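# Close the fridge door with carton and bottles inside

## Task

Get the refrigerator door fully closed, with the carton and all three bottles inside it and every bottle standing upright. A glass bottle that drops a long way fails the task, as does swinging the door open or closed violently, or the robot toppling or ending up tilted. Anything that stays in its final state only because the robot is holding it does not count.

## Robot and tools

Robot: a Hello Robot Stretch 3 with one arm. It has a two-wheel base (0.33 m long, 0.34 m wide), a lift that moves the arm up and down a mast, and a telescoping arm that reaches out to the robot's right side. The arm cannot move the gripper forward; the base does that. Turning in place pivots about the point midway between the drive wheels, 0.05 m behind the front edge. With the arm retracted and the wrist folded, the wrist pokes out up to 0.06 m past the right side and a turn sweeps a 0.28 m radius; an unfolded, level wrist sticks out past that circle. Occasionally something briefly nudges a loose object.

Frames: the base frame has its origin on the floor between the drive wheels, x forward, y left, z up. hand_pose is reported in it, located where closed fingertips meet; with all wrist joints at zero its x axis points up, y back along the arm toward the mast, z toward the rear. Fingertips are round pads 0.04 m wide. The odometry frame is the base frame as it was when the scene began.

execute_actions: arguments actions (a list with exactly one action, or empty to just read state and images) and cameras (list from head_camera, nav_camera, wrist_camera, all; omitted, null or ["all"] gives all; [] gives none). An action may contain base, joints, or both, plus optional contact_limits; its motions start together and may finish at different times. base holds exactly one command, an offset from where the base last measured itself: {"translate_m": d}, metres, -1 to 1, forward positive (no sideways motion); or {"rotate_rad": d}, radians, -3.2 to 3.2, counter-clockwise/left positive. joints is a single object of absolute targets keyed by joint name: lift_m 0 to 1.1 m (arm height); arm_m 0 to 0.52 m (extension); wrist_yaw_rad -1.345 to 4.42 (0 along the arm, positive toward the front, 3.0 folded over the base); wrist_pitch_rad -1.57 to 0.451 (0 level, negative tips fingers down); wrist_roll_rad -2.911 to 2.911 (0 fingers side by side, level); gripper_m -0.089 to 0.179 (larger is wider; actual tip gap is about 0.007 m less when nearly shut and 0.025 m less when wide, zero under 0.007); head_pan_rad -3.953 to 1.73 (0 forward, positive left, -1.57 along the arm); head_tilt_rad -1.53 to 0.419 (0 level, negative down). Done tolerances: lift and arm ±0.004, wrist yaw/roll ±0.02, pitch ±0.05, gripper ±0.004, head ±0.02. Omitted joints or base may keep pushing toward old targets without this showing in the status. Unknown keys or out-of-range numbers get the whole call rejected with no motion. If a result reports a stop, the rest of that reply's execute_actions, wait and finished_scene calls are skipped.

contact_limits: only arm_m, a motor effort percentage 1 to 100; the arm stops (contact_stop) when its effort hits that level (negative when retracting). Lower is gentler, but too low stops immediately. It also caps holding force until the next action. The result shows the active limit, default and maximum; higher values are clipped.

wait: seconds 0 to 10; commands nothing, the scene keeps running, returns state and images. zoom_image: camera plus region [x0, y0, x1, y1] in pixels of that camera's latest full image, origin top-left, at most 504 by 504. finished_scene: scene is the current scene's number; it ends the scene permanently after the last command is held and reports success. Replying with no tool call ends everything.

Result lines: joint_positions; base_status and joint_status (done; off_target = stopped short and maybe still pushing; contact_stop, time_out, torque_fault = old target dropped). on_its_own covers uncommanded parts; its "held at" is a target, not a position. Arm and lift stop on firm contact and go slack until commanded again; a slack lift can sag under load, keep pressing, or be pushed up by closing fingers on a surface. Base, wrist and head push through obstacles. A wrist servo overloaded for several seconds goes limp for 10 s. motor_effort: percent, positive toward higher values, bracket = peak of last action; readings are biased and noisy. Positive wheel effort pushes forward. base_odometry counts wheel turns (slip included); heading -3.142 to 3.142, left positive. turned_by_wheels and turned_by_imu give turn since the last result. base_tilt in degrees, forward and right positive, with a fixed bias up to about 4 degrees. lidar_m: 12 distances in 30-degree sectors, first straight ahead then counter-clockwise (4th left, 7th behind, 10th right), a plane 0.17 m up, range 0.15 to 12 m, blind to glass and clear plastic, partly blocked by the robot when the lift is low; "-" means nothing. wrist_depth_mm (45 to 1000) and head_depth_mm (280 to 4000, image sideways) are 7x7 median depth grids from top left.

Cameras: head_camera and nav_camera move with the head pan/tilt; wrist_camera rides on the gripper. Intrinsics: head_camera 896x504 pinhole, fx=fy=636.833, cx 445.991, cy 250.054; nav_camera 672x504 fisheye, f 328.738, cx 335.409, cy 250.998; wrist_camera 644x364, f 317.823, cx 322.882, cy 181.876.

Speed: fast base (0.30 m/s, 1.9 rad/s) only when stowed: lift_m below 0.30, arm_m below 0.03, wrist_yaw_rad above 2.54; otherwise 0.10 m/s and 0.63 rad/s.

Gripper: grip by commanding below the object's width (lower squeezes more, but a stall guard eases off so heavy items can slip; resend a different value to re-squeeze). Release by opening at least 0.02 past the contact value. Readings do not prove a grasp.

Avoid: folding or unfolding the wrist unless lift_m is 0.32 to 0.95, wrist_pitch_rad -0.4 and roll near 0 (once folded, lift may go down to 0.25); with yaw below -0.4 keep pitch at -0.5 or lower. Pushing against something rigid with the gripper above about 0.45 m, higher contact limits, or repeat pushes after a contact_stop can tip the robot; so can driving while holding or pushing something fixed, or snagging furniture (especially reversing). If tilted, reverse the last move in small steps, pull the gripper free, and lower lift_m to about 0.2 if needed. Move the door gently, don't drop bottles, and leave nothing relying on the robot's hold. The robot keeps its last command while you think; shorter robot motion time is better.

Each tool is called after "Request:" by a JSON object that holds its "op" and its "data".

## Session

Request:
{"op": "execute_actions", "data": {"actions": []}}

Scene clock: 0.00 s.
base_odometry: x=+0.000 y=+0.000 heading=+0.000 (m, m, rad; odometry frame)
turned_by_wheels: +0.000 (rad since the last result)
turned_by_imu: +0.000 (rad since the last result)
base_tilt: forward=+1.7 right=-2.1 (deg)
lidar_m: 1.42 1.66 2.86 3.08 1.62 1.63 2.32 1.94 1.25 1.68 1.59 1.42
head_depth_mm: 1299 1290 1302 1301 1302 1303 1312 / 1329 1330 1329 1335 1332 1337 1343 / 1364 1358 1359 1364 1362 1365 1372 / 1417 1415 1419 1422 1421 1425 1431 / 1451 1449 1454 1457 1461 1462 1465 / 1484 1498 1498 1500 1497 1507 1504 / 1535 1540 1541 1544 1544 1547 1552
base_status: not commanded
joint_positions: lift_m=+0.311 arm_m=-0.002 wrist_yaw_rad=+2.862 wrist_pitch_rad=-0.485 wrist_roll_rad=+0.012 gripper_m=+0.037 head_pan_rad=+0.016 head_tilt_rad=-0.016
joint_status: not commanded
motor_effort: left_wheel=+0 right_wheel=+0 lift_m=+20 arm_m=+0 wrist_yaw_rad=-1 wrist_pitch_rad=+8 wrist_roll_rad=+0 gripper_m=+1 head_pan_rad=+0 head_tilt_rad=+1 (%)
hand_pose: x=+0.0382 y=+0.0641 z=+0.3094 quat_wxyz=(+0.264, +0.707, +0.071, +0.652) (m; base frame)
wrist_depth_mm: - - - - - - - / - - - - - - - / - 871 884 881 870 888 881 / 670 699 688 700 700 694 693 / 580 - 597 585 581 575 579 / 495 - - 498 500 492 495 / 452 - - 431 433 431 430
pictures: head_camera (sideways: a quarter turn clockwise sets it upright), nav_camera (sideways: a quarter turn counterclockwise sets it upright), wrist_camera
Images, in order (width x height): head_camera 896x504, nav_camera 672x504, wrist_camera 644x364.

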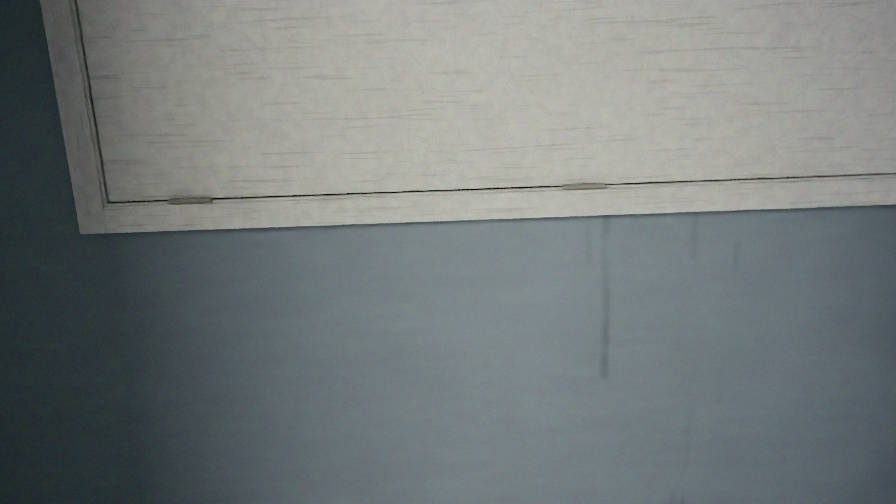

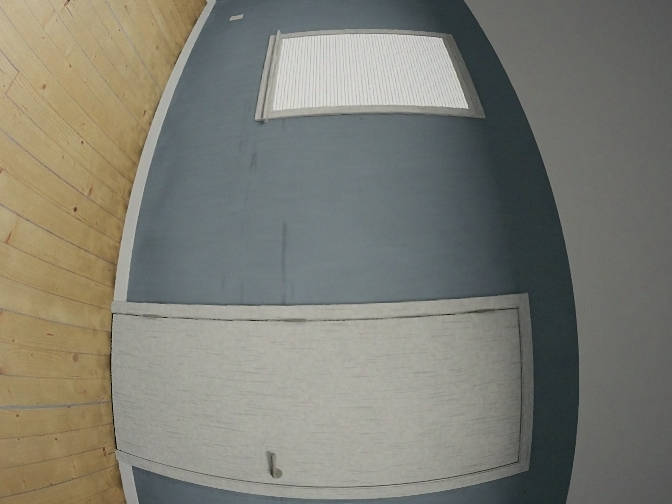

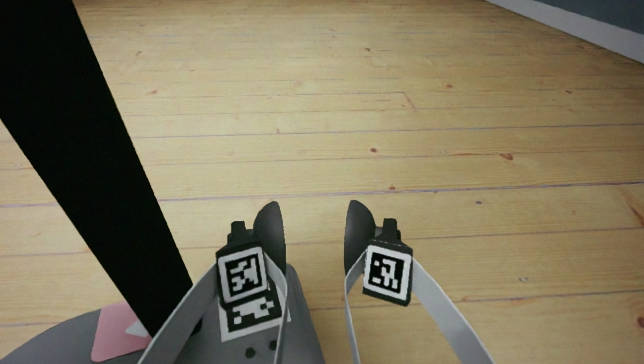

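Request:
{"op": "execute_actions", "data": {"actions": [{"joints":{"head_pan_rad":-2.0,"head_tilt_rad":-0.4}}], "cameras": ["nav_camera"]}}

Request:
{"op": "execute_actions", "data": {"actions": [{"joints":{"head_pan_rad":1.7,"head_tilt_rad":-0.4}}], "cameras": ["nav_camera"]}}

Request:
{"op": "execute_actions", "data": {"actions": [{"joints":{"head_pan_rad":-3.6,"head_tilt_rad":-0.4}}], "cameras": ["nav_camera"]}}

Scene clock: 7.50 s.
base_odometry: x=+0.000 y=+0.000 heading=+0.000 (m, m, rad; odometry frame)
turned_by_wheels: +0.000 (rad since the last result)
turned_by_imu: +0.000 (rad since the last result)
base_tilt: forward=+1.8 right=-2.0 (deg)
lidar_m: 1.42 1.66 2.87 3.08 1.62 1.63 2.33 1.94 1.25 1.67 1.59 1.41
head_depth_mm: 1558 1662 1797 1953 2092 1731 1393 / 1521 1632 1751 1888 2042 1737 1396 / 1483 1585 1709 1810 1988 1751 1395 / 1457 1557 1642 1119 1898 1616 1405 / 1419 1514 1586 1123 1883 1748 1415 / 1386 1480 1553 1128 1837 1767 1407 / 1344 1453 1528 1049 1793 1766 1420
base_status: not commanded
joint_positions: lift_m=+0.311 arm_m=-0.002 wrist_yaw_rad=+2.862 wrist_pitch_rad=-0.485 wrist_roll_rad=+0.012 gripper_m=+0.037 head_pan_rad=-1.993 head_tilt_rad=-0.395
joint_status: all done
motor_effort: left_wheel=+0(0) right_wheel=+0(1) lift_m=+20(20) arm_m=+0(0) wrist_yaw_rad=+0(1) wrist_pitch_rad=+7(7) wrist_roll_rad=+0(0) gripper_m=+0(0) head_pan_rad=-3(34) head_tilt_rad=-1(20) (%)
hand_pose: x=+0.0382 y=+0.0641 z=+0.3094 quat_wxyz=(+0.264, +0.707, +0.071, +0.652) (m; base frame)
wrist_depth_mm: - - - - - - - / - - - - - - - / - 872 858 888 884 889 867 / 677 698 702 697 700 707 703 / 573 - 592 579 599 577 583 / 490 - - 491 492 502 498 / 452 - - 436 436 426 430
pictures: nav_camera (sideways: a quarter turn counterclockwise sets it upright)
Images, in order (width x height): nav_camera 672x504.

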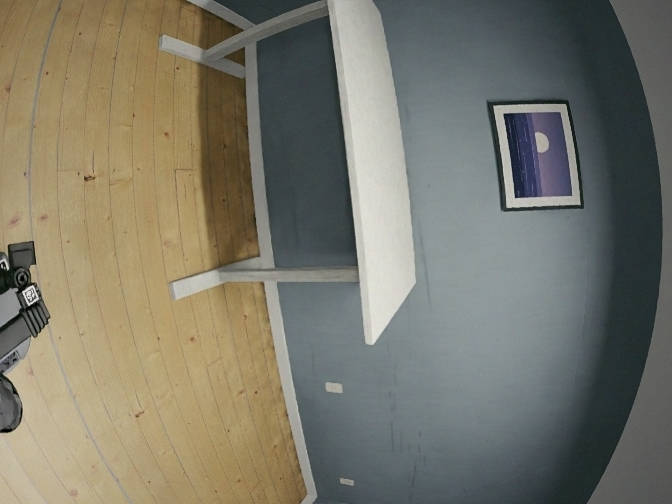

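Scene clock: 9.77 s.
base_odometry: x=+0.000 y=+0.000 heading=+0.000 (m, m, rad; odometry frame)
turned_by_wheels: +0.000 (rad since the last result)
turned_by_imu: +0.000 (rad since the last result)
base_tilt: forward=+1.7 right=-2.0 (deg)
lidar_m: 1.42 1.66 2.86 3.07 1.62 1.63 2.32 1.94 1.25 1.67 1.59 1.42
head_depth_mm: 2520 2669 2838 3001 2289 1731 1391 / 2599 2760 2963 3089 2310 1748 1396 / 2692 2887 3067 3214 2330 1756 1405 / 2763 2967 3190 3339 2334 1750 1407 / 2872 3037 3312 3439 2349 1759 1405 / 2945 3169 3454 3514 2342 1759 1413 / 3051 3297 3479 3441 2419 1809 -
base_status: not commanded
joint_positions: lift_m=+0.311 arm_m=-0.002 wrist_yaw_rad=+2.862 wrist_pitch_rad=-0.485 wrist_roll_rad=+0.012 gripper_m=+0.037 head_pan_rad=+1.693 head_tilt_rad=-0.395
joint_status: all done
motor_effort: left_wheel=+0(0) right_wheel=+0(0) lift_m=+20(20) arm_m=+0(0) wrist_yaw_rad=+0(1) wrist_pitch_rad=+7(7) wrist_roll_rad=+0(0) gripper_m=+1(0) head_pan_rad=+2(33) head_tilt_rad=-2(2) (%)
hand_pose: x=+0.0382 y=+0.0641 z=+0.3094 quat_wxyz=(+0.264, +0.707, +0.071, +0.652) (m; base frame)
wrist_depth_mm: - - - - - - - / - - - - - - - / - 891 868 856 882 865 870 / 671 697 701 703 707 707 698 / 563 - 594 579 581 577 570 / 494 - - 494 493 495 495 / 453 - - 430 434 432 433
pictures: nav_camera (sideways: a quarter turn counterclockwise sets it upright)
Images, in order (width x height): nav_camera 672x504.

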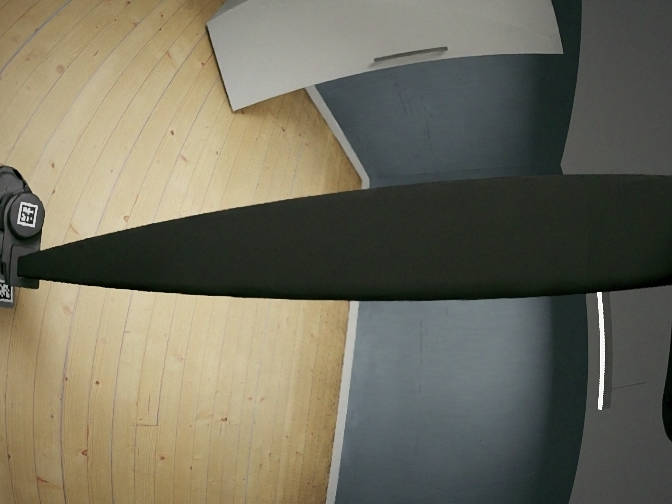

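Scene clock: 12.73 s.
base_odometry: x=+0.000 y=+0.000 heading=+0.000 (m, m, rad; odometry frame)
turned_by_wheels: +0.000 (rad since the last result)
turned_by_imu: +0.000 (rad since the last result)
base_tilt: forward=+1.8 right=-2.0 (deg)
lidar_m: 1.42 1.66 2.86 3.08 1.62 1.63 2.32 1.94 1.25 1.67 1.59 1.41
head_depth_mm: 1316 1409 1530 2711 2197 1737 1399 / 1361 1455 1557 1677 1804 1735 1406 / 1417 1504 1605 1741 1879 1752 1400 / 1478 1571 1693 1855 2035 1754 1408 / 1966 2113 2272 2452 2346 1755 1413 / 1947 2078 2216 2377 2370 1758 1416 / 1907 2024 2155 2304 2375 1767 1422
base_status: not commanded
joint_positions: lift_m=+0.311 arm_m=-0.002 wrist_yaw_rad=+2.862 wrist_pitch_rad=-0.485 wrist_roll_rad=+0.012 gripper_m=+0.037 head_pan_rad=-3.593 head_tilt_rad=-0.395
joint_status: all done
motor_effort: left_wheel=+0(0) right_wheel=+1(0) lift_m=+20(20) arm_m=+0(0) wrist_yaw_rad=-1(0) wrist_pitch_rad=+7(7) wrist_roll_rad=+0(0) gripper_m=+0(0) head_pan_rad=-3(33) head_tilt_rad=-2(2) (%)
hand_pose: x=+0.0382 y=+0.0641 z=+0.3094 quat_wxyz=(+0.264, +0.707, +0.071, +0.652) (m; base frame)
wrist_depth_mm: - - - - - - - / - - - - - - - / - 859 873 885 878 874 877 / 673 698 699 712 694 701 693 / 584 - 608 580 590 580 579 / 491 - - 497 499 490 494 / 452 - - 433 434 426 433
pictures: nav_camera (sideways: a quarter turn counterclockwise sets it upright)
Images, in order (width x height): nav_camera 672x504.

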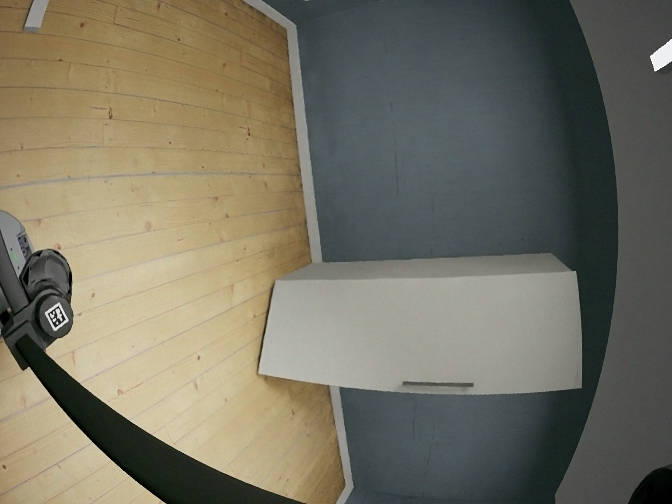

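Request:
{"op": "execute_actions", "data": {"actions": [{"base":{"rotate_rad":-2.05},"joints":{"head_pan_rad":-1.57,"head_tilt_rad":-0.4}}]}}

Scene clock: 20.87 s.
base_odometry: x=+0.000 y=+0.000 heading=-2.050 (m, m, rad; odometry frame)
turned_by_wheels: -2.050 (rad since the last result)
turned_by_imu: -2.008 (rad since the last result)
base_tilt: forward=+1.8 right=-2.1 (deg)
lidar_m: 1.25 1.68 1.59 1.42 1.42 1.71 3.07 3.09 1.62 1.64 2.33 1.89
head_depth_mm: 1333 1426 2531 2791 2193 1737 1392 / 1361 1447 1540 1658 1804 1740 1395 / 1411 1496 1610 1720 1878 1745 1408 / 1452 1549 1669 1813 1975 1749 1409 / 1923 2064 2229 2411 2328 1765 1412 / 1941 2084 2205 2356 2342 1760 1415 / 1897 2017 2151 2282 2348 1783 1420
base_status: done
joint_positions: lift_m=+0.311 arm_m=-0.002 wrist_yaw_rad=+2.862 wrist_pitch_rad=-0.485 wrist_roll_rad=+0.012 gripper_m=+0.037 head_pan_rad=-1.577 head_tilt_rad=-0.395
joint_status: all done
motor_effort: left_wheel=+1(6) right_wheel=-1(4) lift_m=+20(20) arm_m=+0(0) wrist_yaw_rad=+0(1) wrist_pitch_rad=+7(7) wrist_roll_rad=+0(0) gripper_m=+0(1) head_pan_rad=+2(32) head_tilt_rad=-2(2) (%)
hand_pose: x=+0.0382 y=+0.0641 z=+0.3094 quat_wxyz=(+0.264, +0.707, +0.071, +0.652) (m; base frame)
wrist_depth_mm: - - - - - - - / - - - - - - - / - 866 855 878 895 876 888 / 659 678 703 696 706 694 700 / 574 - 594 578 587 585 583 / 488 - - 487 495 498 497 / 453 - - 430 430 430 431
pictures: head_camera (sideways: a quarter turn clockwise sets it upright), nav_camera (sideways: a quarter turn counterclockwise sets it upright), wrist_camera
Images, in order (width x height): head_camera 896x504, nav_camera 672x504, wrist_camera 644x364.

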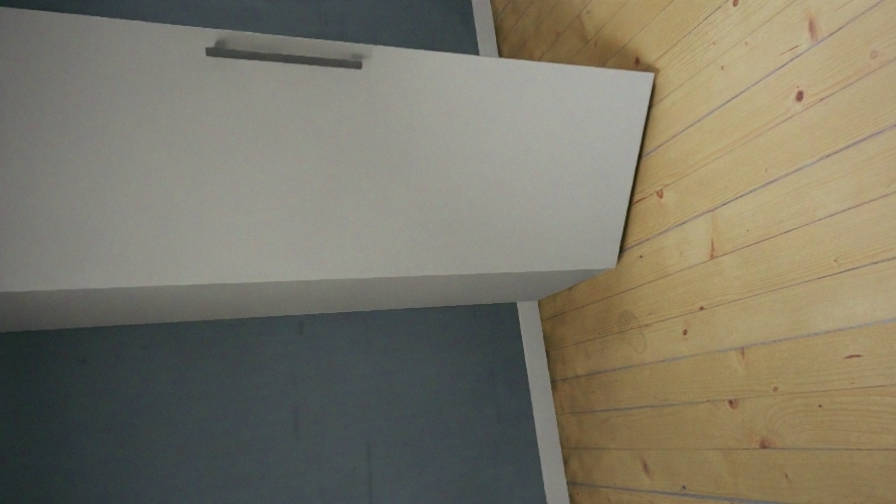

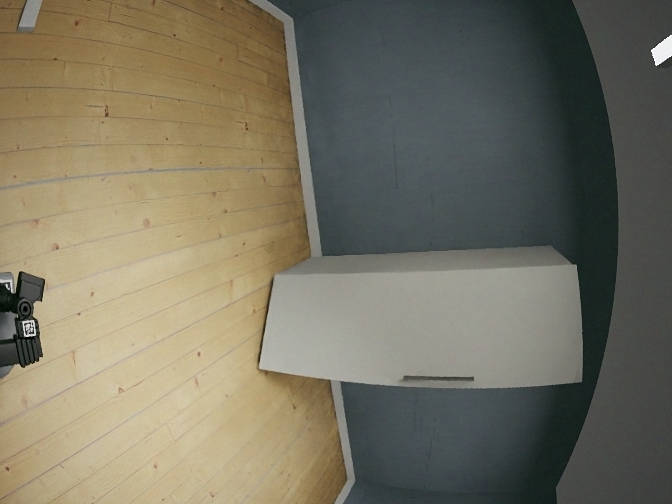

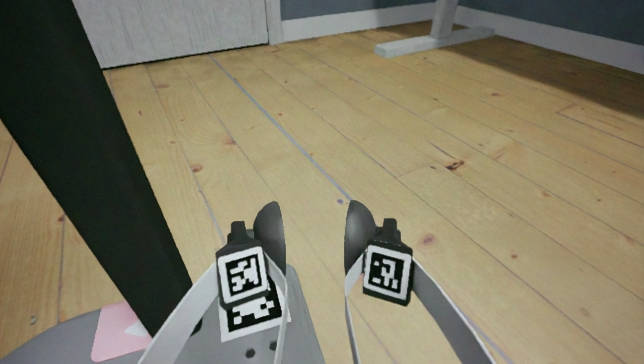

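Request:
{"op": "execute_actions", "data": {"actions": [{"base":{"rotate_rad":0.87},"joints":{"lift_m":0.29,"wrist_yaw_rad":2.9}}], "cameras": []}}

Request:
{"op": "execute_actions", "data": {"actions": [{"base":{"translate_m":-0.91}}], "cameras": []}}

Request:
{"op": "execute_actions", "data": {"actions": [{"base":{"rotate_rad":-1.11},"joints":{"lift_m":0.95,"head_pan_rad":-1.1,"head_tilt_rad":-0.5}}], "cameras": []}}

Request:
{"op": "execute_actions", "data": {"actions": [{"joints":{"wrist_yaw_rad":1.57,"wrist_pitch_rad":0,"gripper_m":0.1,"arm_m":0.25}}]}}

Scene clock: 34.70 s.
base_odometry: x=+0.000 y=+0.000 heading=-1.180 (m, m, rad; odometry frame)
turned_by_wheels: +0.870 (rad since the last result)
turned_by_imu: +0.848 (rad since the last result)
base_tilt: forward=+1.8 right=-2.0 (deg)
lidar_m: 1.59 1.43 1.41 1.55 2.35 3.07 2.95 1.62 2.33 2.13 1.25 1.67
head_depth_mm: 1999 2108 2235 2393 2299 1732 1392 / 2099 2241 2367 2542 2313 1736 1399 / 2243 2377 2533 2755 2314 1744 1405 / 2364 2526 2724 2849 2333 1750 1406 / 2246 2372 2516 2664 2338 1747 1402 / 1998 2094 2199 2307 2293 1760 1414 / 1798 1889 1954 2048 2091 1770 1424
base_status: done
joint_positions: lift_m=+0.291 arm_m=-0.002 wrist_yaw_rad=+2.897 wrist_pitch_rad=-0.485 wrist_roll_rad=+0.012 gripper_m=+0.037 head_pan_rad=-1.577 head_tilt_rad=-0.396
joint_status: all done
motor_effort: left_wheel=-1(6) right_wheel=+1(6) lift_m=+12(18) arm_m=+0(0) wrist_yaw_rad=+2(3) wrist_pitch_rad=+8(8) wrist_roll_rad=+0(0) gripper_m=+0(1) head_pan_rad=+2(2) head_tilt_rad=-2(1) (%)
hand_pose: x=+0.0310 y=+0.0660 z=+0.2884 quat_wxyz=(+0.253, +0.706, +0.084, +0.657) (m; base frame)
wrist_depth_mm: - - - - - - - / - - - - - - - / 788 821 825 843 834 831 847 / 663 - 661 661 664 664 671 / 552 - 568 548 560 548 548 / 465 - - 472 468 471 472 / - - - 406 410 412 407
pictures: none
No camera images: the call's "cameras" was empty. Leave "cameras" out to get every camera's image.

Scene clock: 39.50 s.
base_odometry: x=-0.347 y=+0.841 heading=-1.180 (m, m, rad; odometry frame)
turned_by_wheels: +0.000 (rad since the last result)
turned_by_imu: +0.002 (rad since the last result)
base_tilt: forward=+1.8 right=-2.0 (deg)
lidar_m: 2.50 2.00 1.98 2.15 2.38 2.36 2.26 0.83 0.85 1.92 2.41 1.99
head_depth_mm: 1513 1603 1696 1162 1219 1286 1323 / 1597 1702 1810 1940 2063 1743 1397 / 1693 1809 1953 2096 2187 1747 1396 / 1814 1929 2071 2263 2336 1747 1401 / 1932 2079 2244 2462 2332 1756 1413 / 2070 2249 2449 2686 2361 1758 1418 / 2237 2435 2644 2878 2366 1766 1415
base_status: done
joint_positions: lift_m=+0.290 arm_m=-0.002 wrist_yaw_rad=+2.897 wrist_pitch_rad=-0.485 wrist_roll_rad=+0.012 gripper_m=+0.037 head_pan_rad=-1.577 head_tilt_rad=-0.396
joint_status: not commanded
motor_effort: left_wheel=-1(9) right_wheel=+1(4) lift_m=+12(12) arm_m=+0(0) wrist_yaw_rad=+2(1) wrist_pitch_rad=+8(8) wrist_roll_rad=+0(0) gripper_m=+0(0) head_pan_rad=+2(2) head_tilt_rad=-2(1) (%)
hand_pose: x=+0.0309 y=+0.0660 z=+0.2883 quat_wxyz=(+0.253, +0.706, +0.084, +0.657) (m; base frame)
wrist_depth_mm: - - - - - - - / - - - - - - - / 788 810 836 844 849 839 830 / 671 - 654 657 648 671 666 / 542 - 568 555 561 552 551 / 466 - - 471 465 474 470 / - - - 410 410 409 410
pictures: none
No camera images: the call's "cameras" was empty. Leave "cameras" out to get every camera's image.

Scene clock: 46.33 s.
base_odometry: x=-0.347 y=+0.841 heading=-2.290 (m, m, rad; odometry frame)
turned_by_wheels: -1.110 (rad since the last result)
turned_by_imu: -1.087 (rad since the last result)
base_tilt: forward=+1.8 right=-2.1 (deg)
lidar_m: 2.44 1.98 2.51 2.01 2.00 2.11 2.41 2.36 2.36 0.83 0.83 1.88
head_depth_mm: 1500 1637 1780 1979 2014 1578 - / 699 1572 1738 1931 2006 1624 - / 691 734 800 893 990 1129 1255 / 732 795 871 965 1079 1224 1292 / 778 851 939 1050 1183 1359 1312 / 834 916 1018 1146 1315 1513 1318 / 896 994 1658 1890 2016 1604 1322
base_status: done
joint_positions: lift_m=+0.949 arm_m=-0.002 wrist_yaw_rad=+2.897 wrist_pitch_rad=-0.486 wrist_roll_rad=+0.012 gripper_m=+0.037 head_pan_rad=-1.107 head_tilt_rad=-0.494
joint_status: all done
motor_effort: left_wheel=+1(7) right_wheel=-1(5) lift_m=+27(29) arm_m=+0(0) wrist_yaw_rad=+3(2) wrist_pitch_rad=+8(8) wrist_roll_rad=+0(0) gripper_m=+0(0) head_pan_rad=+2(23) head_tilt_rad=-2(10) (%)
hand_pose: x=+0.0309 y=+0.0659 z=+0.9473 quat_wxyz=(+0.253, +0.706, +0.084, +0.657) (m; base frame)
wrist_depth_mm: - - - - - - - / - - - - - - - / - - - - - - - / - - - - - - - / - - - - - - - / - - - - - - - / - - - - - - -
pictures: none
No camera images: the call's "cameras" was empty. Leave "cameras" out to get every camera's image.

Scene clock: 49.40 s.
base_odometry: x=-0.347 y=+0.841 heading=-2.290 (m, m, rad; odometry frame)
turned_by_wheels: +0.000 (rad since the last result)
turned_by_imu: +0.000 (rad since the last result)
base_tilt: forward=+1.7 right=-2.0 (deg)
lidar_m: 2.44 1.98 2.50 2.01 2.00 2.10 2.42 2.36 2.36 0.83 0.83 1.88
head_depth_mm: 1504 1642 1792 1970 1828 1580 1302 / 699 1578 1730 1882 1866 1584 1304 / 690 735 800 874 1014 1128 1241 / 732 794 872 949 1096 1220 1294 / 779 852 942 1046 1207 1362 1308 / 832 918 1022 1146 1321 1504 1312 / 895 993 1662 1912 2029 1602 1312
base_status: not commanded
joint_positions: lift_m=+0.949 arm_m=+0.250 wrist_yaw_rad=+1.572 wrist_pitch_rad=-0.022 wrist_roll_rad=+0.012 gripper_m=+0.100 head_pan_rad=-1.107 head_tilt_rad=-0.494
joint_status: all done
motor_effort: left_wheel=+1(1) right_wheel=-1(1) lift_m=+28(28) arm_m=+3(3) wrist_yaw_rad=-3(5) wrist_pitch_rad=+12(12) wrist_roll_rad=+0(0) gripper_m=+1(85) head_pan_rad=+3(2) head_tilt_rad=-1(3) (%)
hand_pose: x=+0.2343 y=-0.3943 z=+1.0584 quat_wxyz=(+0.503, +0.509, -0.497, +0.492) (m; base frame)
wrist_depth_mm: - - - - - - 520 / - - - - - - 528 / - - - - - - 515 / - - - - - - 522 / - - - - - - 509 / - - - - - 718 514 / - - - - - - 508
pictures: head_camera (sideways: a quarter turn clockwise sets it upright), nav_camera (sideways: a quarter turn counterclockwise sets it upright), wrist_camera
Images, in order (width x height): head_camera 896x504, nav_camera 672x504, wrist_camera 644x364.

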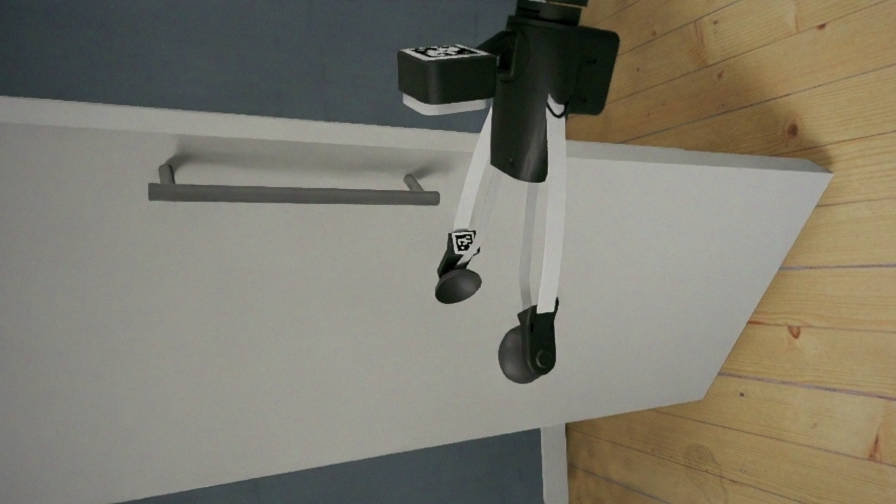

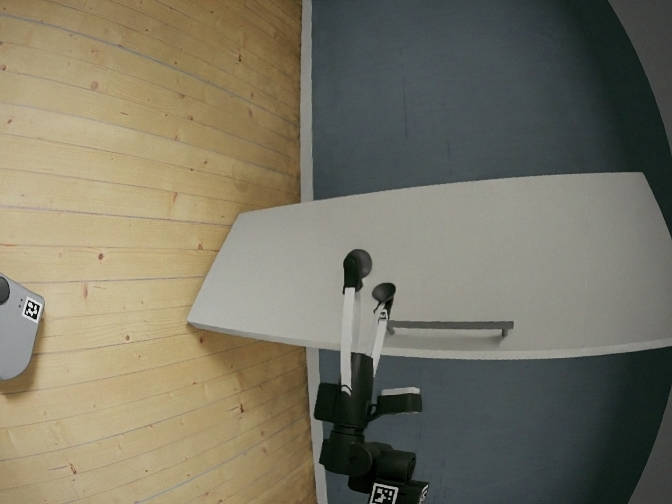

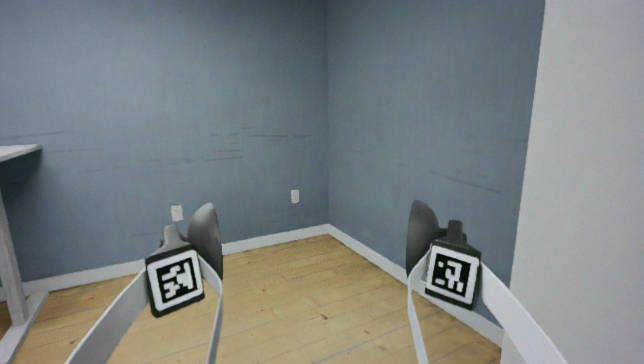

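Request:
{"op": "execute_actions", "data": {"actions": [{"base":{"translate_m":-0.14},"joints":{"lift_m":1.04}}], "cameras": []}}

Request:
{"op": "execute_actions", "data": {"actions": [{"joints":{"arm_m":0.42},"contact_limits":{"arm_m":15}}], "cameras": ["head_camera","wrist_camera"]}}

Scene clock: 58.97 s.
base_odometry: x=-0.254 y=+0.947 heading=-2.290 (m, m, rad; odometry frame)
turned_by_wheels: +0.000 (rad since the last result)
turned_by_imu: +0.001 (rad since the last result)
base_tilt: forward=+1.8 right=-2.0 (deg)
lidar_m: 2.57 2.10 2.55 1.96 1.94 2.05 2.29 2.23 2.37 1.87 0.87 1.26
head_depth_mm: 1558 1693 1860 - 2003 1575 1299 / 1551 1668 1836 2084 2008 1575 1306 / 1516 1632 1776 2038 1936 1578 1301 / 726 791 854 963 1064 1211 1299 / 754 815 910 1030 1148 1316 1313 / 809 888 987 1132 1274 1464 1314 / 868 965 1078 1231 1495 1554 1317
base_status: done
joint_positions: lift_m=+1.039 arm_m=+0.250 wrist_yaw_rad=+1.572 wrist_pitch_rad=-0.021 wrist_roll_rad=+0.012 gripper_m=+0.100 head_pan_rad=-1.107 head_tilt_rad=-0.494
joint_status: all done
motor_effort: left_wheel=+1(2) right_wheel=-1(4) lift_m=+27(27) arm_m=+3(3) wrist_yaw_rad=-2(2) wrist_pitch_rad=+11(12) wrist_roll_rad=+0(0) gripper_m=-1(1) head_pan_rad=+3(2) head_tilt_rad=-3(2) (%)
hand_pose: x=+0.2343 y=-0.3943 z=+1.1487 quat_wxyz=(+0.502, +0.509, -0.497, +0.492) (m; base frame)
wrist_depth_mm: - - - - - - 491 / - - - - - 800 493 / - - - - - 815 493 / - - - - - 803 488 / - - - - - 799 488 / - - - - - 672 482 / - - - - - 865 484
pictures: none
No camera images: the call's "cameras" was empty. Leave "cameras" out to get every camera's image.

Scene clock: 61.47 s.
base_odometry: x=-0.254 y=+0.947 heading=-2.290 (m, m, rad; odometry frame)
turned_by_wheels: +0.000 (rad since the last result)
turned_by_imu: +0.000 (rad since the last result)
base_tilt: forward=+1.7 right=-2.1 (deg)
lidar_m: 2.57 2.10 2.55 1.96 1.94 2.04 2.29 2.23 2.37 1.87 0.87 1.26
head_depth_mm: 1562 1676 - 2043 2010 1577 1298 / 1550 1690 1838 2033 2005 1577 1305 / 1507 1635 1780 1996 1943 1586 1304 / 724 788 857 957 1059 1208 1295 / 755 817 908 1015 1150 1319 1312 / 805 888 989 1115 1274 1462 1312 / 868 965 1078 1229 1506 1561 1316
base_status: not commanded
joint_positions: lift_m=+1.039 arm_m=+0.420 wrist_yaw_rad=+1.572 wrist_pitch_rad=-0.021 wrist_roll_rad=+0.012 gripper_m=+0.100 head_pan_rad=-1.107 head_tilt_rad=-0.494
joint_status: all done
motor_effort: left_wheel=+2(2) right_wheel=+0(1) lift_m=+28(28) arm_m=+3(5) wrist_yaw_rad=-2(2) wrist_pitch_rad=+11(11) wrist_roll_rad=+0(0) gripper_m=+0(0) head_pan_rad=+2(2) head_tilt_rad=-2(3) (%)
contact_limits: arm_m 15 (drawing in: default 20, maximum 33; extending or still: default 28, maximum 45)
hand_pose: x=+0.2343 y=-0.5644 z=+1.1487 quat_wxyz=(+0.503, +0.508, -0.497, +0.492) (m; base frame)
wrist_depth_mm: - - - - - 430 258 / - - - - - 359 264 / - - - - - 358 271 / - - - - - 388 275 / - - - - - 355 289 / - - - - - 357 297 / - - - - - 368 308
pictures: head_camera (sideways: a quarter turn clockwise sets it upright), wrist_camera
Images, in order (width x height): head_camera 896x504, wrist_camera 644x364.

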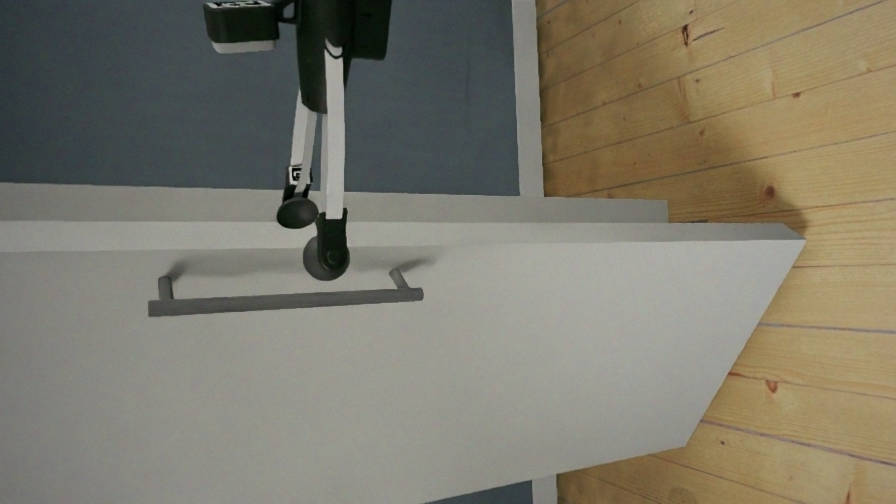

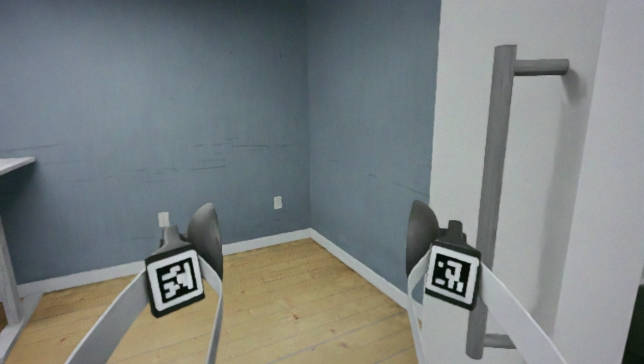

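Request:
{"op": "execute_actions", "data": {"actions": [{"base":{"translate_m":0.06},"joints":{"arm_m":0.517}}], "cameras": ["wrist_camera"]}}

Scene clock: 66.83 s.
base_odometry: x=-0.294 y=+0.902 heading=-2.290 (m, m, rad; odometry frame)
turned_by_wheels: +0.000 (rad since the last result)
turned_by_imu: -0.001 (rad since the last result)
base_tilt: forward=+1.8 right=-2.0 (deg)
lidar_m: 2.51 2.04 2.54 1.99 1.97 2.07 2.34 2.29 2.41 1.84 0.85 1.92
head_depth_mm: 1533 1644 1885 2021 1999 1567 1305 / 1528 1656 1845 1993 2005 1583 1300 / 720 794 1243 1346 1515 1492 1296 / 719 762 844 946 1063 1198 1275 / 764 833 921 1028 1165 1331 1310 / 817 903 1001 1129 1292 1468 1315 / 879 974 1093 1269 1972 1598 1316
base_status: done
joint_positions: lift_m=+1.039 arm_m=+0.517 wrist_yaw_rad=+1.572 wrist_pitch_rad=-0.021 wrist_roll_rad=+0.012 gripper_m=+0.100 head_pan_rad=-1.107 head_tilt_rad=-0.494
joint_status: all done
motor_effort: left_wheel=+1(5) right_wheel=-1(3) lift_m=+28(28) arm_m=+3(1) wrist_yaw_rad=-2(1) wrist_pitch_rad=+11(11) wrist_roll_rad=+0(0) gripper_m=+0(1) head_pan_rad=+2(3) head_tilt_rad=-2(2) (%)
hand_pose: x=+0.2343 y=-0.6615 z=+1.1487 quat_wxyz=(+0.503, +0.508, -0.497, +0.492) (m; base frame)
wrist_depth_mm: - - - - 675 230 190 / - - - - 430 231 196 / - - - - 429 229 202 / - - - - 422 229 211 / - - - - - 225 217 / - - - - - 228 230 / - - - - 413 247 843
pictures: wrist_camera
Images, in order (width x height): wrist_camera 644x364.

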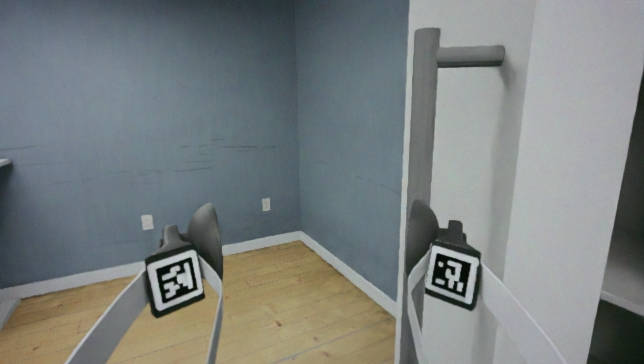

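Request:
{"op": "execute_actions", "data": {"actions": [{"joints":{"wrist_yaw_rad":1.4,"gripper_m":0.12}}], "cameras": ["wrist_camera"]}}

Request:
{"op": "execute_actions", "data": {"actions": [{"base":{"translate_m":0.1}}], "cameras": ["wrist_camera","head_camera"]}}

Scene clock: 71.87 s.
base_odometry: x=-0.294 y=+0.902 heading=-2.290 (m, m, rad; odometry frame)
turned_by_wheels: +0.000 (rad since the last result)
turned_by_imu: +0.000 (rad since the last result)
base_tilt: forward=+1.8 right=-1.9 (deg)
lidar_m: 2.51 2.04 2.53 1.98 1.97 2.07 2.34 2.29 2.41 1.85 0.85 1.92
head_depth_mm: 1541 1647 1875 2020 2010 1581 1305 / 1526 1661 1827 2010 2007 1588 1304 / 722 790 1213 1341 1515 1493 1301 / 719 758 845 945 1057 1198 1274 / 764 839 920 1026 1162 1338 1314 / 820 899 1001 1131 1289 1478 1316 / 881 974 1093 1269 1972 1603 1318
base_status: not commanded
joint_positions: lift_m=+1.039 arm_m=+0.517 wrist_yaw_rad=+1.404 wrist_pitch_rad=-0.021 wrist_roll_rad=+0.012 gripper_m=+0.120 head_pan_rad=-1.107 head_tilt_rad=-0.494
joint_status: all done
motor_effort: left_wheel=+1(1) right_wheel=-1(1) lift_m=+27(28) arm_m=+3(3) wrist_yaw_rad=-3(4) wrist_pitch_rad=+11(11) wrist_roll_rad=+0(0) gripper_m=+0(76) head_pan_rad=+2(2) head_tilt_rad=-2(2) (%)
hand_pose: x=+0.2307 y=-0.7042 z=+1.1487 quat_wxyz=(+0.542, +0.465, -0.538, +0.448) (m; base frame)
wrist_depth_mm: - - - - 253 210 560 / - - - - 248 219 774 / - - - - 258 227 807 / - - - - 261 237 809 / - - - - 302 678 729 / - - - - 305 637 554 / - - - - 271 266 493
pictures: wrist_camera
Images, in order (width x height): wrist_camera 644x364.

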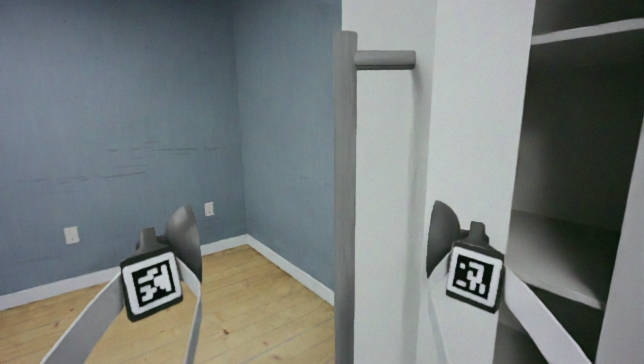

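Scene clock: 74.27 s.
base_odometry: x=-0.360 y=+0.826 heading=-2.290 (m, m, rad; odometry frame)
turned_by_wheels: +0.000 (rad since the last result)
turned_by_imu: -0.001 (rad since the last result)
base_tilt: forward=+1.8 right=-2.1 (deg)
lidar_m: 2.42 1.96 2.49 2.02 2.02 2.12 2.43 2.38 2.36 0.82 0.83 1.87
head_depth_mm: 1500 1612 1835 1956 1999 1582 1299 / 672 736 1701 1907 1936 1581 1303 / 692 740 813 892 988 1116 1246 / 732 798 875 963 1082 1225 1300 / 781 855 941 1051 1191 1363 1313 / 837 919 1025 1148 1322 1503 1309 / 899 997 1685 1905 2016 1593 1314
base_status: done
joint_positions: lift_m=+1.039 arm_m=+0.517 wrist_yaw_rad=+1.404 wrist_pitch_rad=-0.021 wrist_roll_rad=+0.012 gripper_m=+0.120 head_pan_rad=-1.107 head_tilt_rad=-0.494
joint_status: not commanded
motor_effort: left_wheel=+1(4) right_wheel=-1(4) lift_m=+28(28) arm_m=+3(3) wrist_yaw_rad=-4(4) wrist_pitch_rad=+11(11) wrist_roll_rad=+0(0) gripper_m=+1(1) head_pan_rad=+2(3) head_tilt_rad=-2(2) (%)
hand_pose: x=+0.2307 y=-0.7042 z=+1.1487 quat_wxyz=(+0.542, +0.465, -0.538, +0.448) (m; base frame)
wrist_depth_mm: - - - - 153 153 120 / - - - - 219 162 124 / - - - - 222 162 128 / - - - - 246 163 132 / - - - - 228 154 137 / - - - - 188 145 143 / - - - - 229 178 149
pictures: head_camera (sideways: a quarter turn clockwise sets it upright), wrist_camera
Images, in order (width x height): head_camera 896x504, wrist_camera 644x364.

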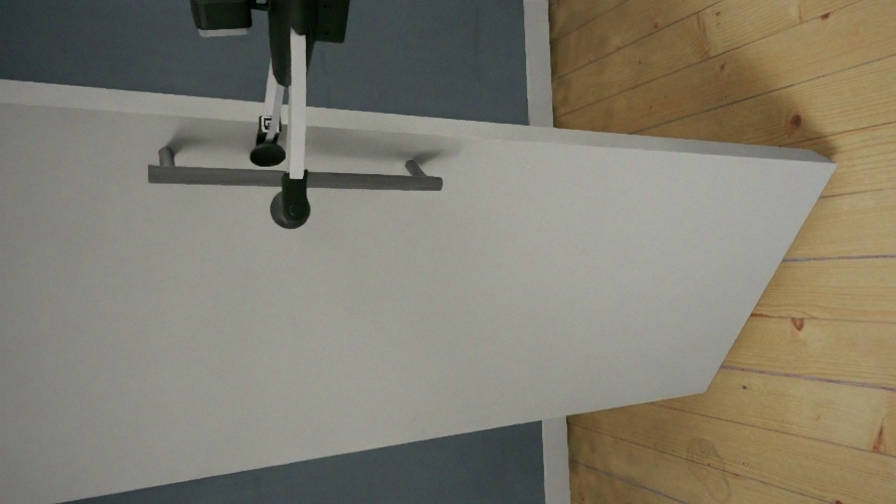

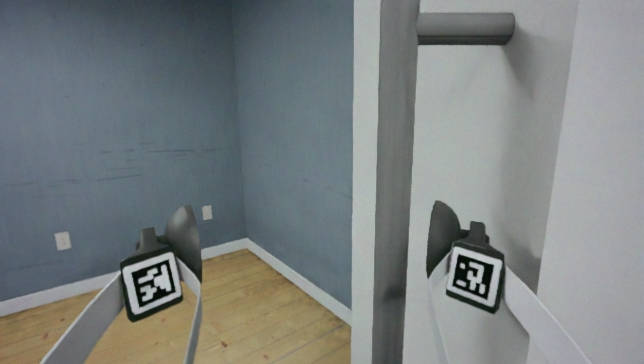

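Finger is behind the bar. Pull, as before.

Request:
{"op": "execute_actions", "data": {"actions": [{"base":{"translate_m":0.12},"joints":{"arm_m":0.33}}], "cameras": ["wrist_camera"]}}

Request:
{"op": "execute_actions", "data": {"actions": [{"base":{"translate_m":0.08},"joints":{"arm_m":0.14,"wrist_yaw_rad":1.3,"head_pan_rad":-1.5}}]}}

Scene clock: 80.30 s.
base_odometry: x=-0.439 y=+0.736 heading=-2.290 (m, m, rad; odometry frame)
turned_by_wheels: +0.000 (rad since the last result)
turned_by_imu: -0.001 (rad since the last result)
base_tilt: forward=+1.8 right=-2.0 (deg)
lidar_m: 2.31 1.87 2.41 2.06 2.05 2.16 2.54 2.49 2.29 0.61 0.60 1.82
head_depth_mm: 975 1054 - 1930 2006 1578 1303 / 489 539 594 1233 1411 1535 1303 / 504 539 591 647 722 812 938 / 573 620 676 755 857 977 1135 / 666 737 832 936 1081 1284 1313 / 794 896 1030 1791 1961 1598 1318 / 1420 1529 1662 1838 1959 1604 1320
base_status: done
joint_positions: lift_m=+1.039 arm_m=+0.330 wrist_yaw_rad=+1.403 wrist_pitch_rad=-0.022 wrist_roll_rad=+0.012 gripper_m=+0.120 head_pan_rad=-1.107 head_tilt_rad=-0.494
joint_status: all done
motor_effort: left_wheel=+1(14) right_wheel=+0(21) lift_m=+27(27) arm_m=-3(2) wrist_yaw_rad=-4(24) wrist_pitch_rad=+11(11) wrist_roll_rad=+0(0) gripper_m=+1(6) head_pan_rad=+2(2) head_tilt_rad=-3(2) (%)
hand_pose: x=+0.2307 y=-0.5179 z=+1.1485 quat_wxyz=(+0.542, +0.465, -0.538, +0.448) (m; base frame)
wrist_depth_mm: - - - - 141 129 88 / - - - - - 156 91 / - - - - - 147 93 / - - - - 653 139 96 / - - - - - 112 99 / - - - - - 108 101 / - - - - - 142 104
pictures: wrist_camera
Images, in order (width x height): wrist_camera 644x364.

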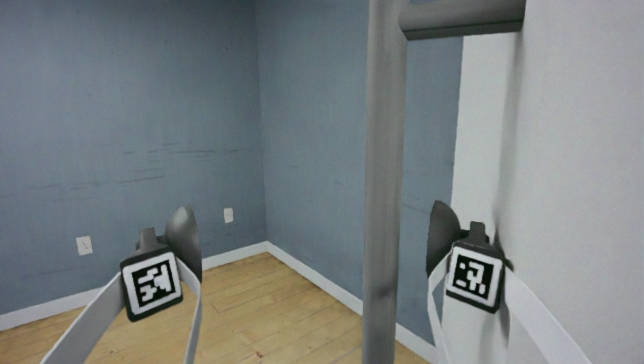

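Scene clock: 82.93 s.
base_odometry: x=-0.492 y=+0.676 heading=-2.290 (m, m, rad; odometry frame)
turned_by_wheels: +0.000 (rad since the last result)
turned_by_imu: -0.001 (rad since the last result)
base_tilt: forward=+1.8 right=-2.0 (deg)
lidar_m: 2.24 1.81 2.33 2.10 2.07 2.21 2.61 2.56 2.24 1.19 0.50 1.78
head_depth_mm: 1789 1945 - 2430 1998 1581 1300 / 1705 1839 - - 2021 1584 1302 / 1624 1762 - - 1944 1586 1300 / 1536 1650 1778 1947 1878 1558 1309 / 1018 1140 1196 - 1559 1534 1307 / 1274 1408 1484 - 578 637 723 / 404 424 453 - 559 715 1017
base_status: done
joint_positions: lift_m=+1.039 arm_m=+0.140 wrist_yaw_rad=+1.304 wrist_pitch_rad=-0.020 wrist_roll_rad=+0.012 gripper_m=+0.120 head_pan_rad=-1.493 head_tilt_rad=-0.494
joint_status: all done
motor_effort: left_wheel=+0(10) right_wheel=+0(17) lift_m=+28(27) arm_m=-3(5) wrist_yaw_rad=-2(27) wrist_pitch_rad=+10(12) wrist_roll_rad=+0(0) gripper_m=+0(7) head_pan_rad=-3(23) head_tilt_rad=-2(2) (%)
hand_pose: x=+0.2253 y=-0.3529 z=+1.1490 quat_wxyz=(+0.563, +0.437, -0.561, +0.421) (m; base frame)
wrist_depth_mm: - - - - - 256 137 / - - - - - - 140 / - - - - - - 144 / - - - - - - 147 / - - - - - 298 151 / - - - - - 169 155 / - - - - - 630 157
pictures: head_camera (sideways: a quarter turn clockwise sets it upright), nav_camera (sideways: a quarter turn counterclockwise sets it upright), wrist_camera
Images, in order (width x height): head_camera 896x504, nav_camera 672x504, wrist_camera 644x364.

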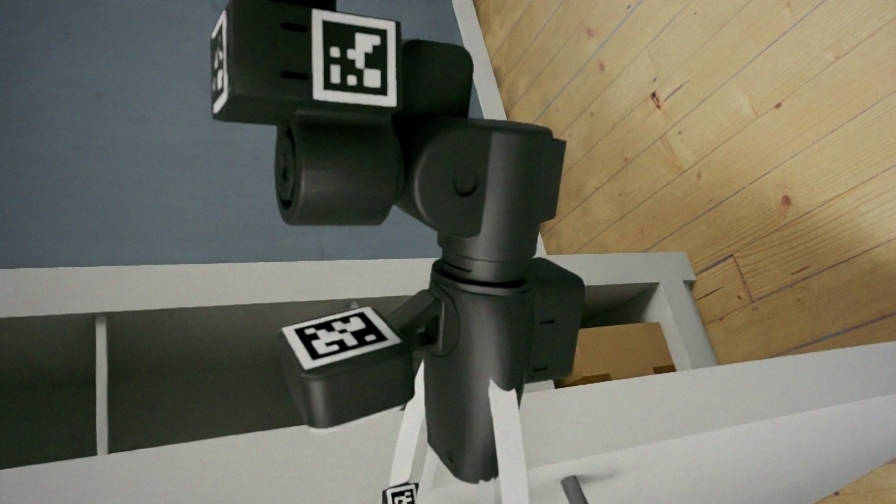

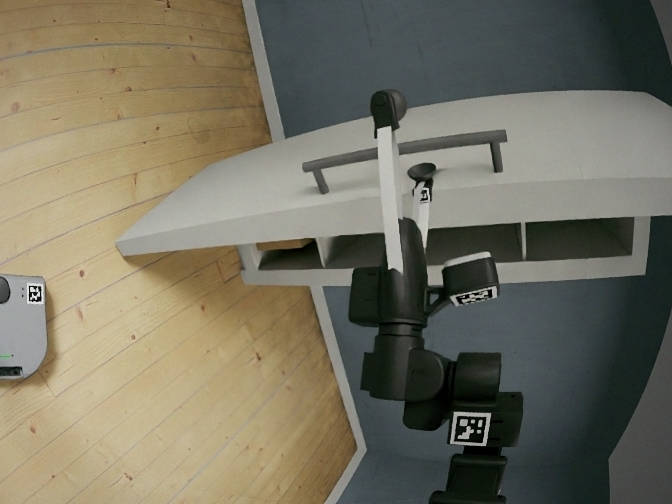

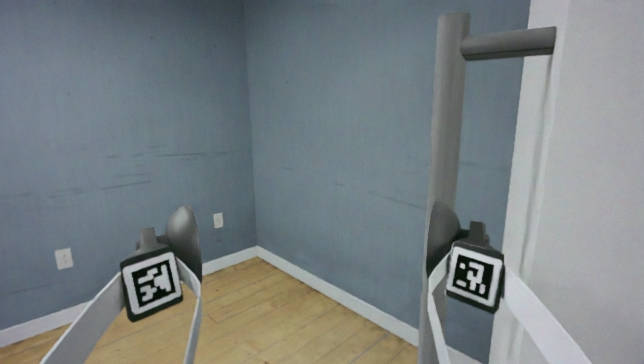

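Request:
{"op": "execute_actions", "data": {"actions": [{"base":{"translate_m":-0.15},"joints":{"arm_m":0.1}}], "cameras": ["wrist_camera"]}}

Request:
{"op": "execute_actions", "data": {"actions": [{"joints":{"wrist_yaw_rad":0.45,"gripper_m":0.0,"arm_m":0.15}}]}}

Scene clock: 89.20 s.
base_odometry: x=-0.393 y=+0.789 heading=-2.290 (m, m, rad; odometry frame)
turned_by_wheels: +0.000 (rad since the last result)
turned_by_imu: +0.000 (rad since the last result)
base_tilt: forward=+1.8 right=-2.1 (deg)
lidar_m: 2.38 1.93 2.47 2.03 2.03 2.13 2.47 2.42 2.32 1.22 0.58 1.84
head_depth_mm: 1858 2003 - - 1994 1585 1303 / 1772 1915 - - 1947 1583 1300 / 1684 1837 1971 - - 1593 1306 / 1615 1746 1891 2066 - 1580 1308 / 1545 1660 1817 - - 1568 1309 / 1008 1109 1232 - - 1523 1315 / 1275 1411 1461 1598 1403 1457 1255
base_status: done
joint_positions: lift_m=+1.039 arm_m=+0.100 wrist_yaw_rad=+1.303 wrist_pitch_rad=-0.020 wrist_roll_rad=+0.012 gripper_m=+0.120 head_pan_rad=-1.493 head_tilt_rad=-0.494
joint_status: all done
motor_effort: left_wheel=+1(3) right_wheel=+0(4) lift_m=+28(28) arm_m=-3(4) wrist_yaw_rad=-2(4) wrist_pitch_rad=+10(10) wrist_roll_rad=+0(0) gripper_m=+0(0) head_pan_rad=-3(3) head_tilt_rad=-1(3) (%)
hand_pose: x=+0.2252 y=-0.3129 z=+1.1490 quat_wxyz=(+0.564, +0.437, -0.561, +0.421) (m; base frame)
wrist_depth_mm: - - - - - 271 942 / - - - - 356 284 968 / - - - - - 289 - / - - - - - 815 - / - - - - - 853 873 / - - - - - - - / - - - - - 901 -
pictures: wrist_camera
Images, in order (width x height): wrist_camera 644x364.

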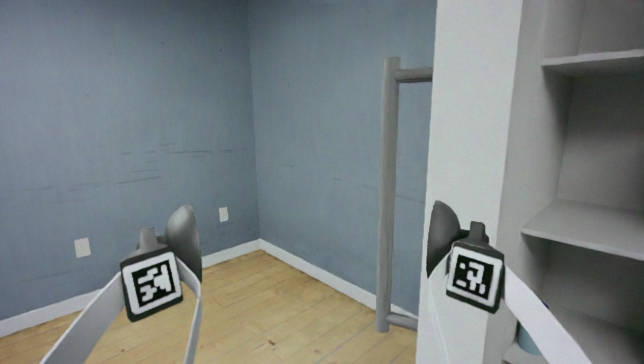

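Scene clock: 90.90 s.
base_odometry: x=-0.393 y=+0.789 heading=-2.290 (m, m, rad; odometry frame)
turned_by_wheels: +0.000 (rad since the last result)
turned_by_imu: +0.000 (rad since the last result)
base_tilt: forward=+1.8 right=-2.0 (deg)
lidar_m: 2.38 1.93 2.47 2.03 2.03 2.13 2.48 2.42 2.33 1.22 0.58 1.86
head_depth_mm: 1859 2013 - - 2001 1579 1304 / 1766 1909 - - 2011 1580 1299 / 1686 1837 - - 1949 1580 1307 / 1612 1747 - - 2028 1590 1306 / 1553 1654 1738 1374 1526 1570 1311 / 1013 1108 1257 1505 1485 1522 1311 / 1278 1415 1463 1616 1411 1453 1255
base_status: not commanded
joint_positions: lift_m=+1.039 arm_m=+0.150 wrist_yaw_rad=+0.454 wrist_pitch_rad=-0.020 wrist_roll_rad=+0.012 gripper_m=+0.000 head_pan_rad=-1.493 head_tilt_rad=-0.494
joint_status: all done
motor_effort: left_wheel=+1(1) right_wheel=+0(0) lift_m=+27(28) arm_m=+3(2) wrist_yaw_rad=-3(4) wrist_pitch_rad=+10(10) wrist_roll_rad=+0(0) gripper_m=-3(83) head_pan_rad=-2(3) head_tilt_rad=-2(2) (%)
hand_pose: x=+0.0906 y=-0.5245 z=+1.1490 quat_wxyz=(+0.687, +0.167, -0.691, +0.151) (m; base frame)
wrist_depth_mm: 271 601 - - - - - / 261 563 988 - - - - / 254 532 - - - - - / 250 509 - - - - - / 241 479 968 - - - - / 241 453 951 - - - - / 249 433 - - - - -
pictures: head_camera (sideways: a quarter turn clockwise sets it upright), nav_camera (sideways: a quarter turn counterclockwise sets it upright), wrist_camera
Images, in order (width x height): head_camera 896x504, nav_camera 672x504, wrist_camera 644x364.

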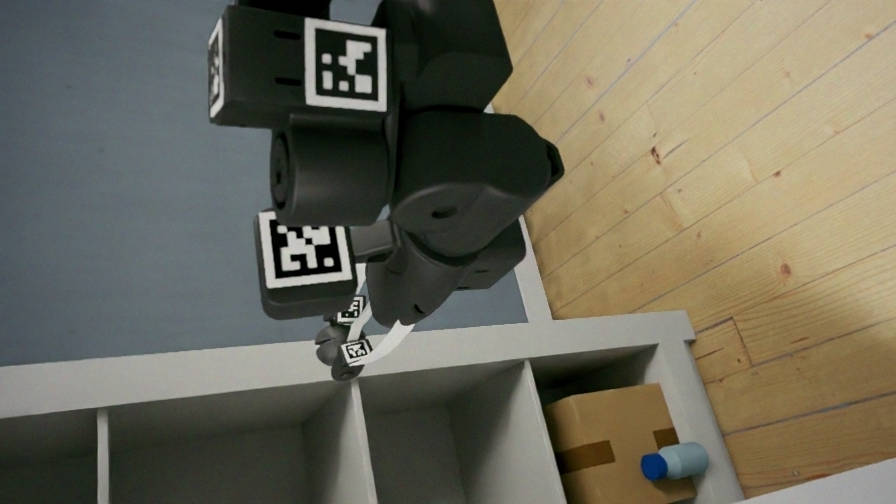

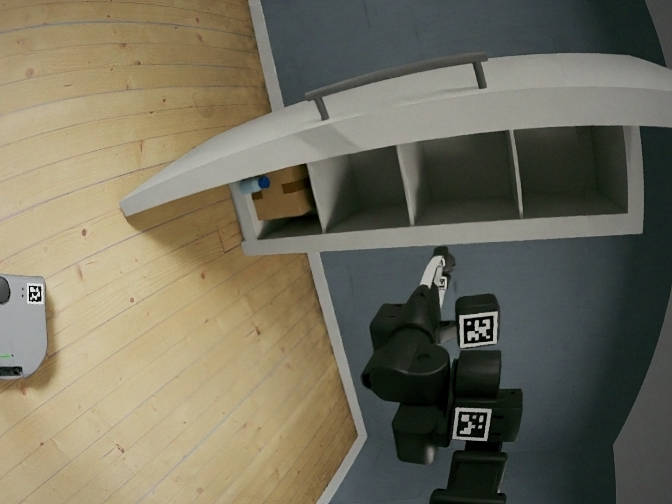

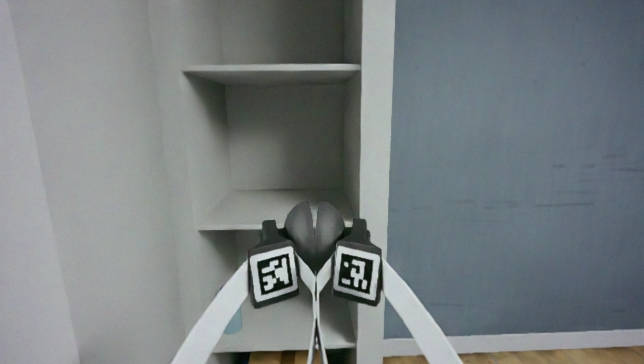

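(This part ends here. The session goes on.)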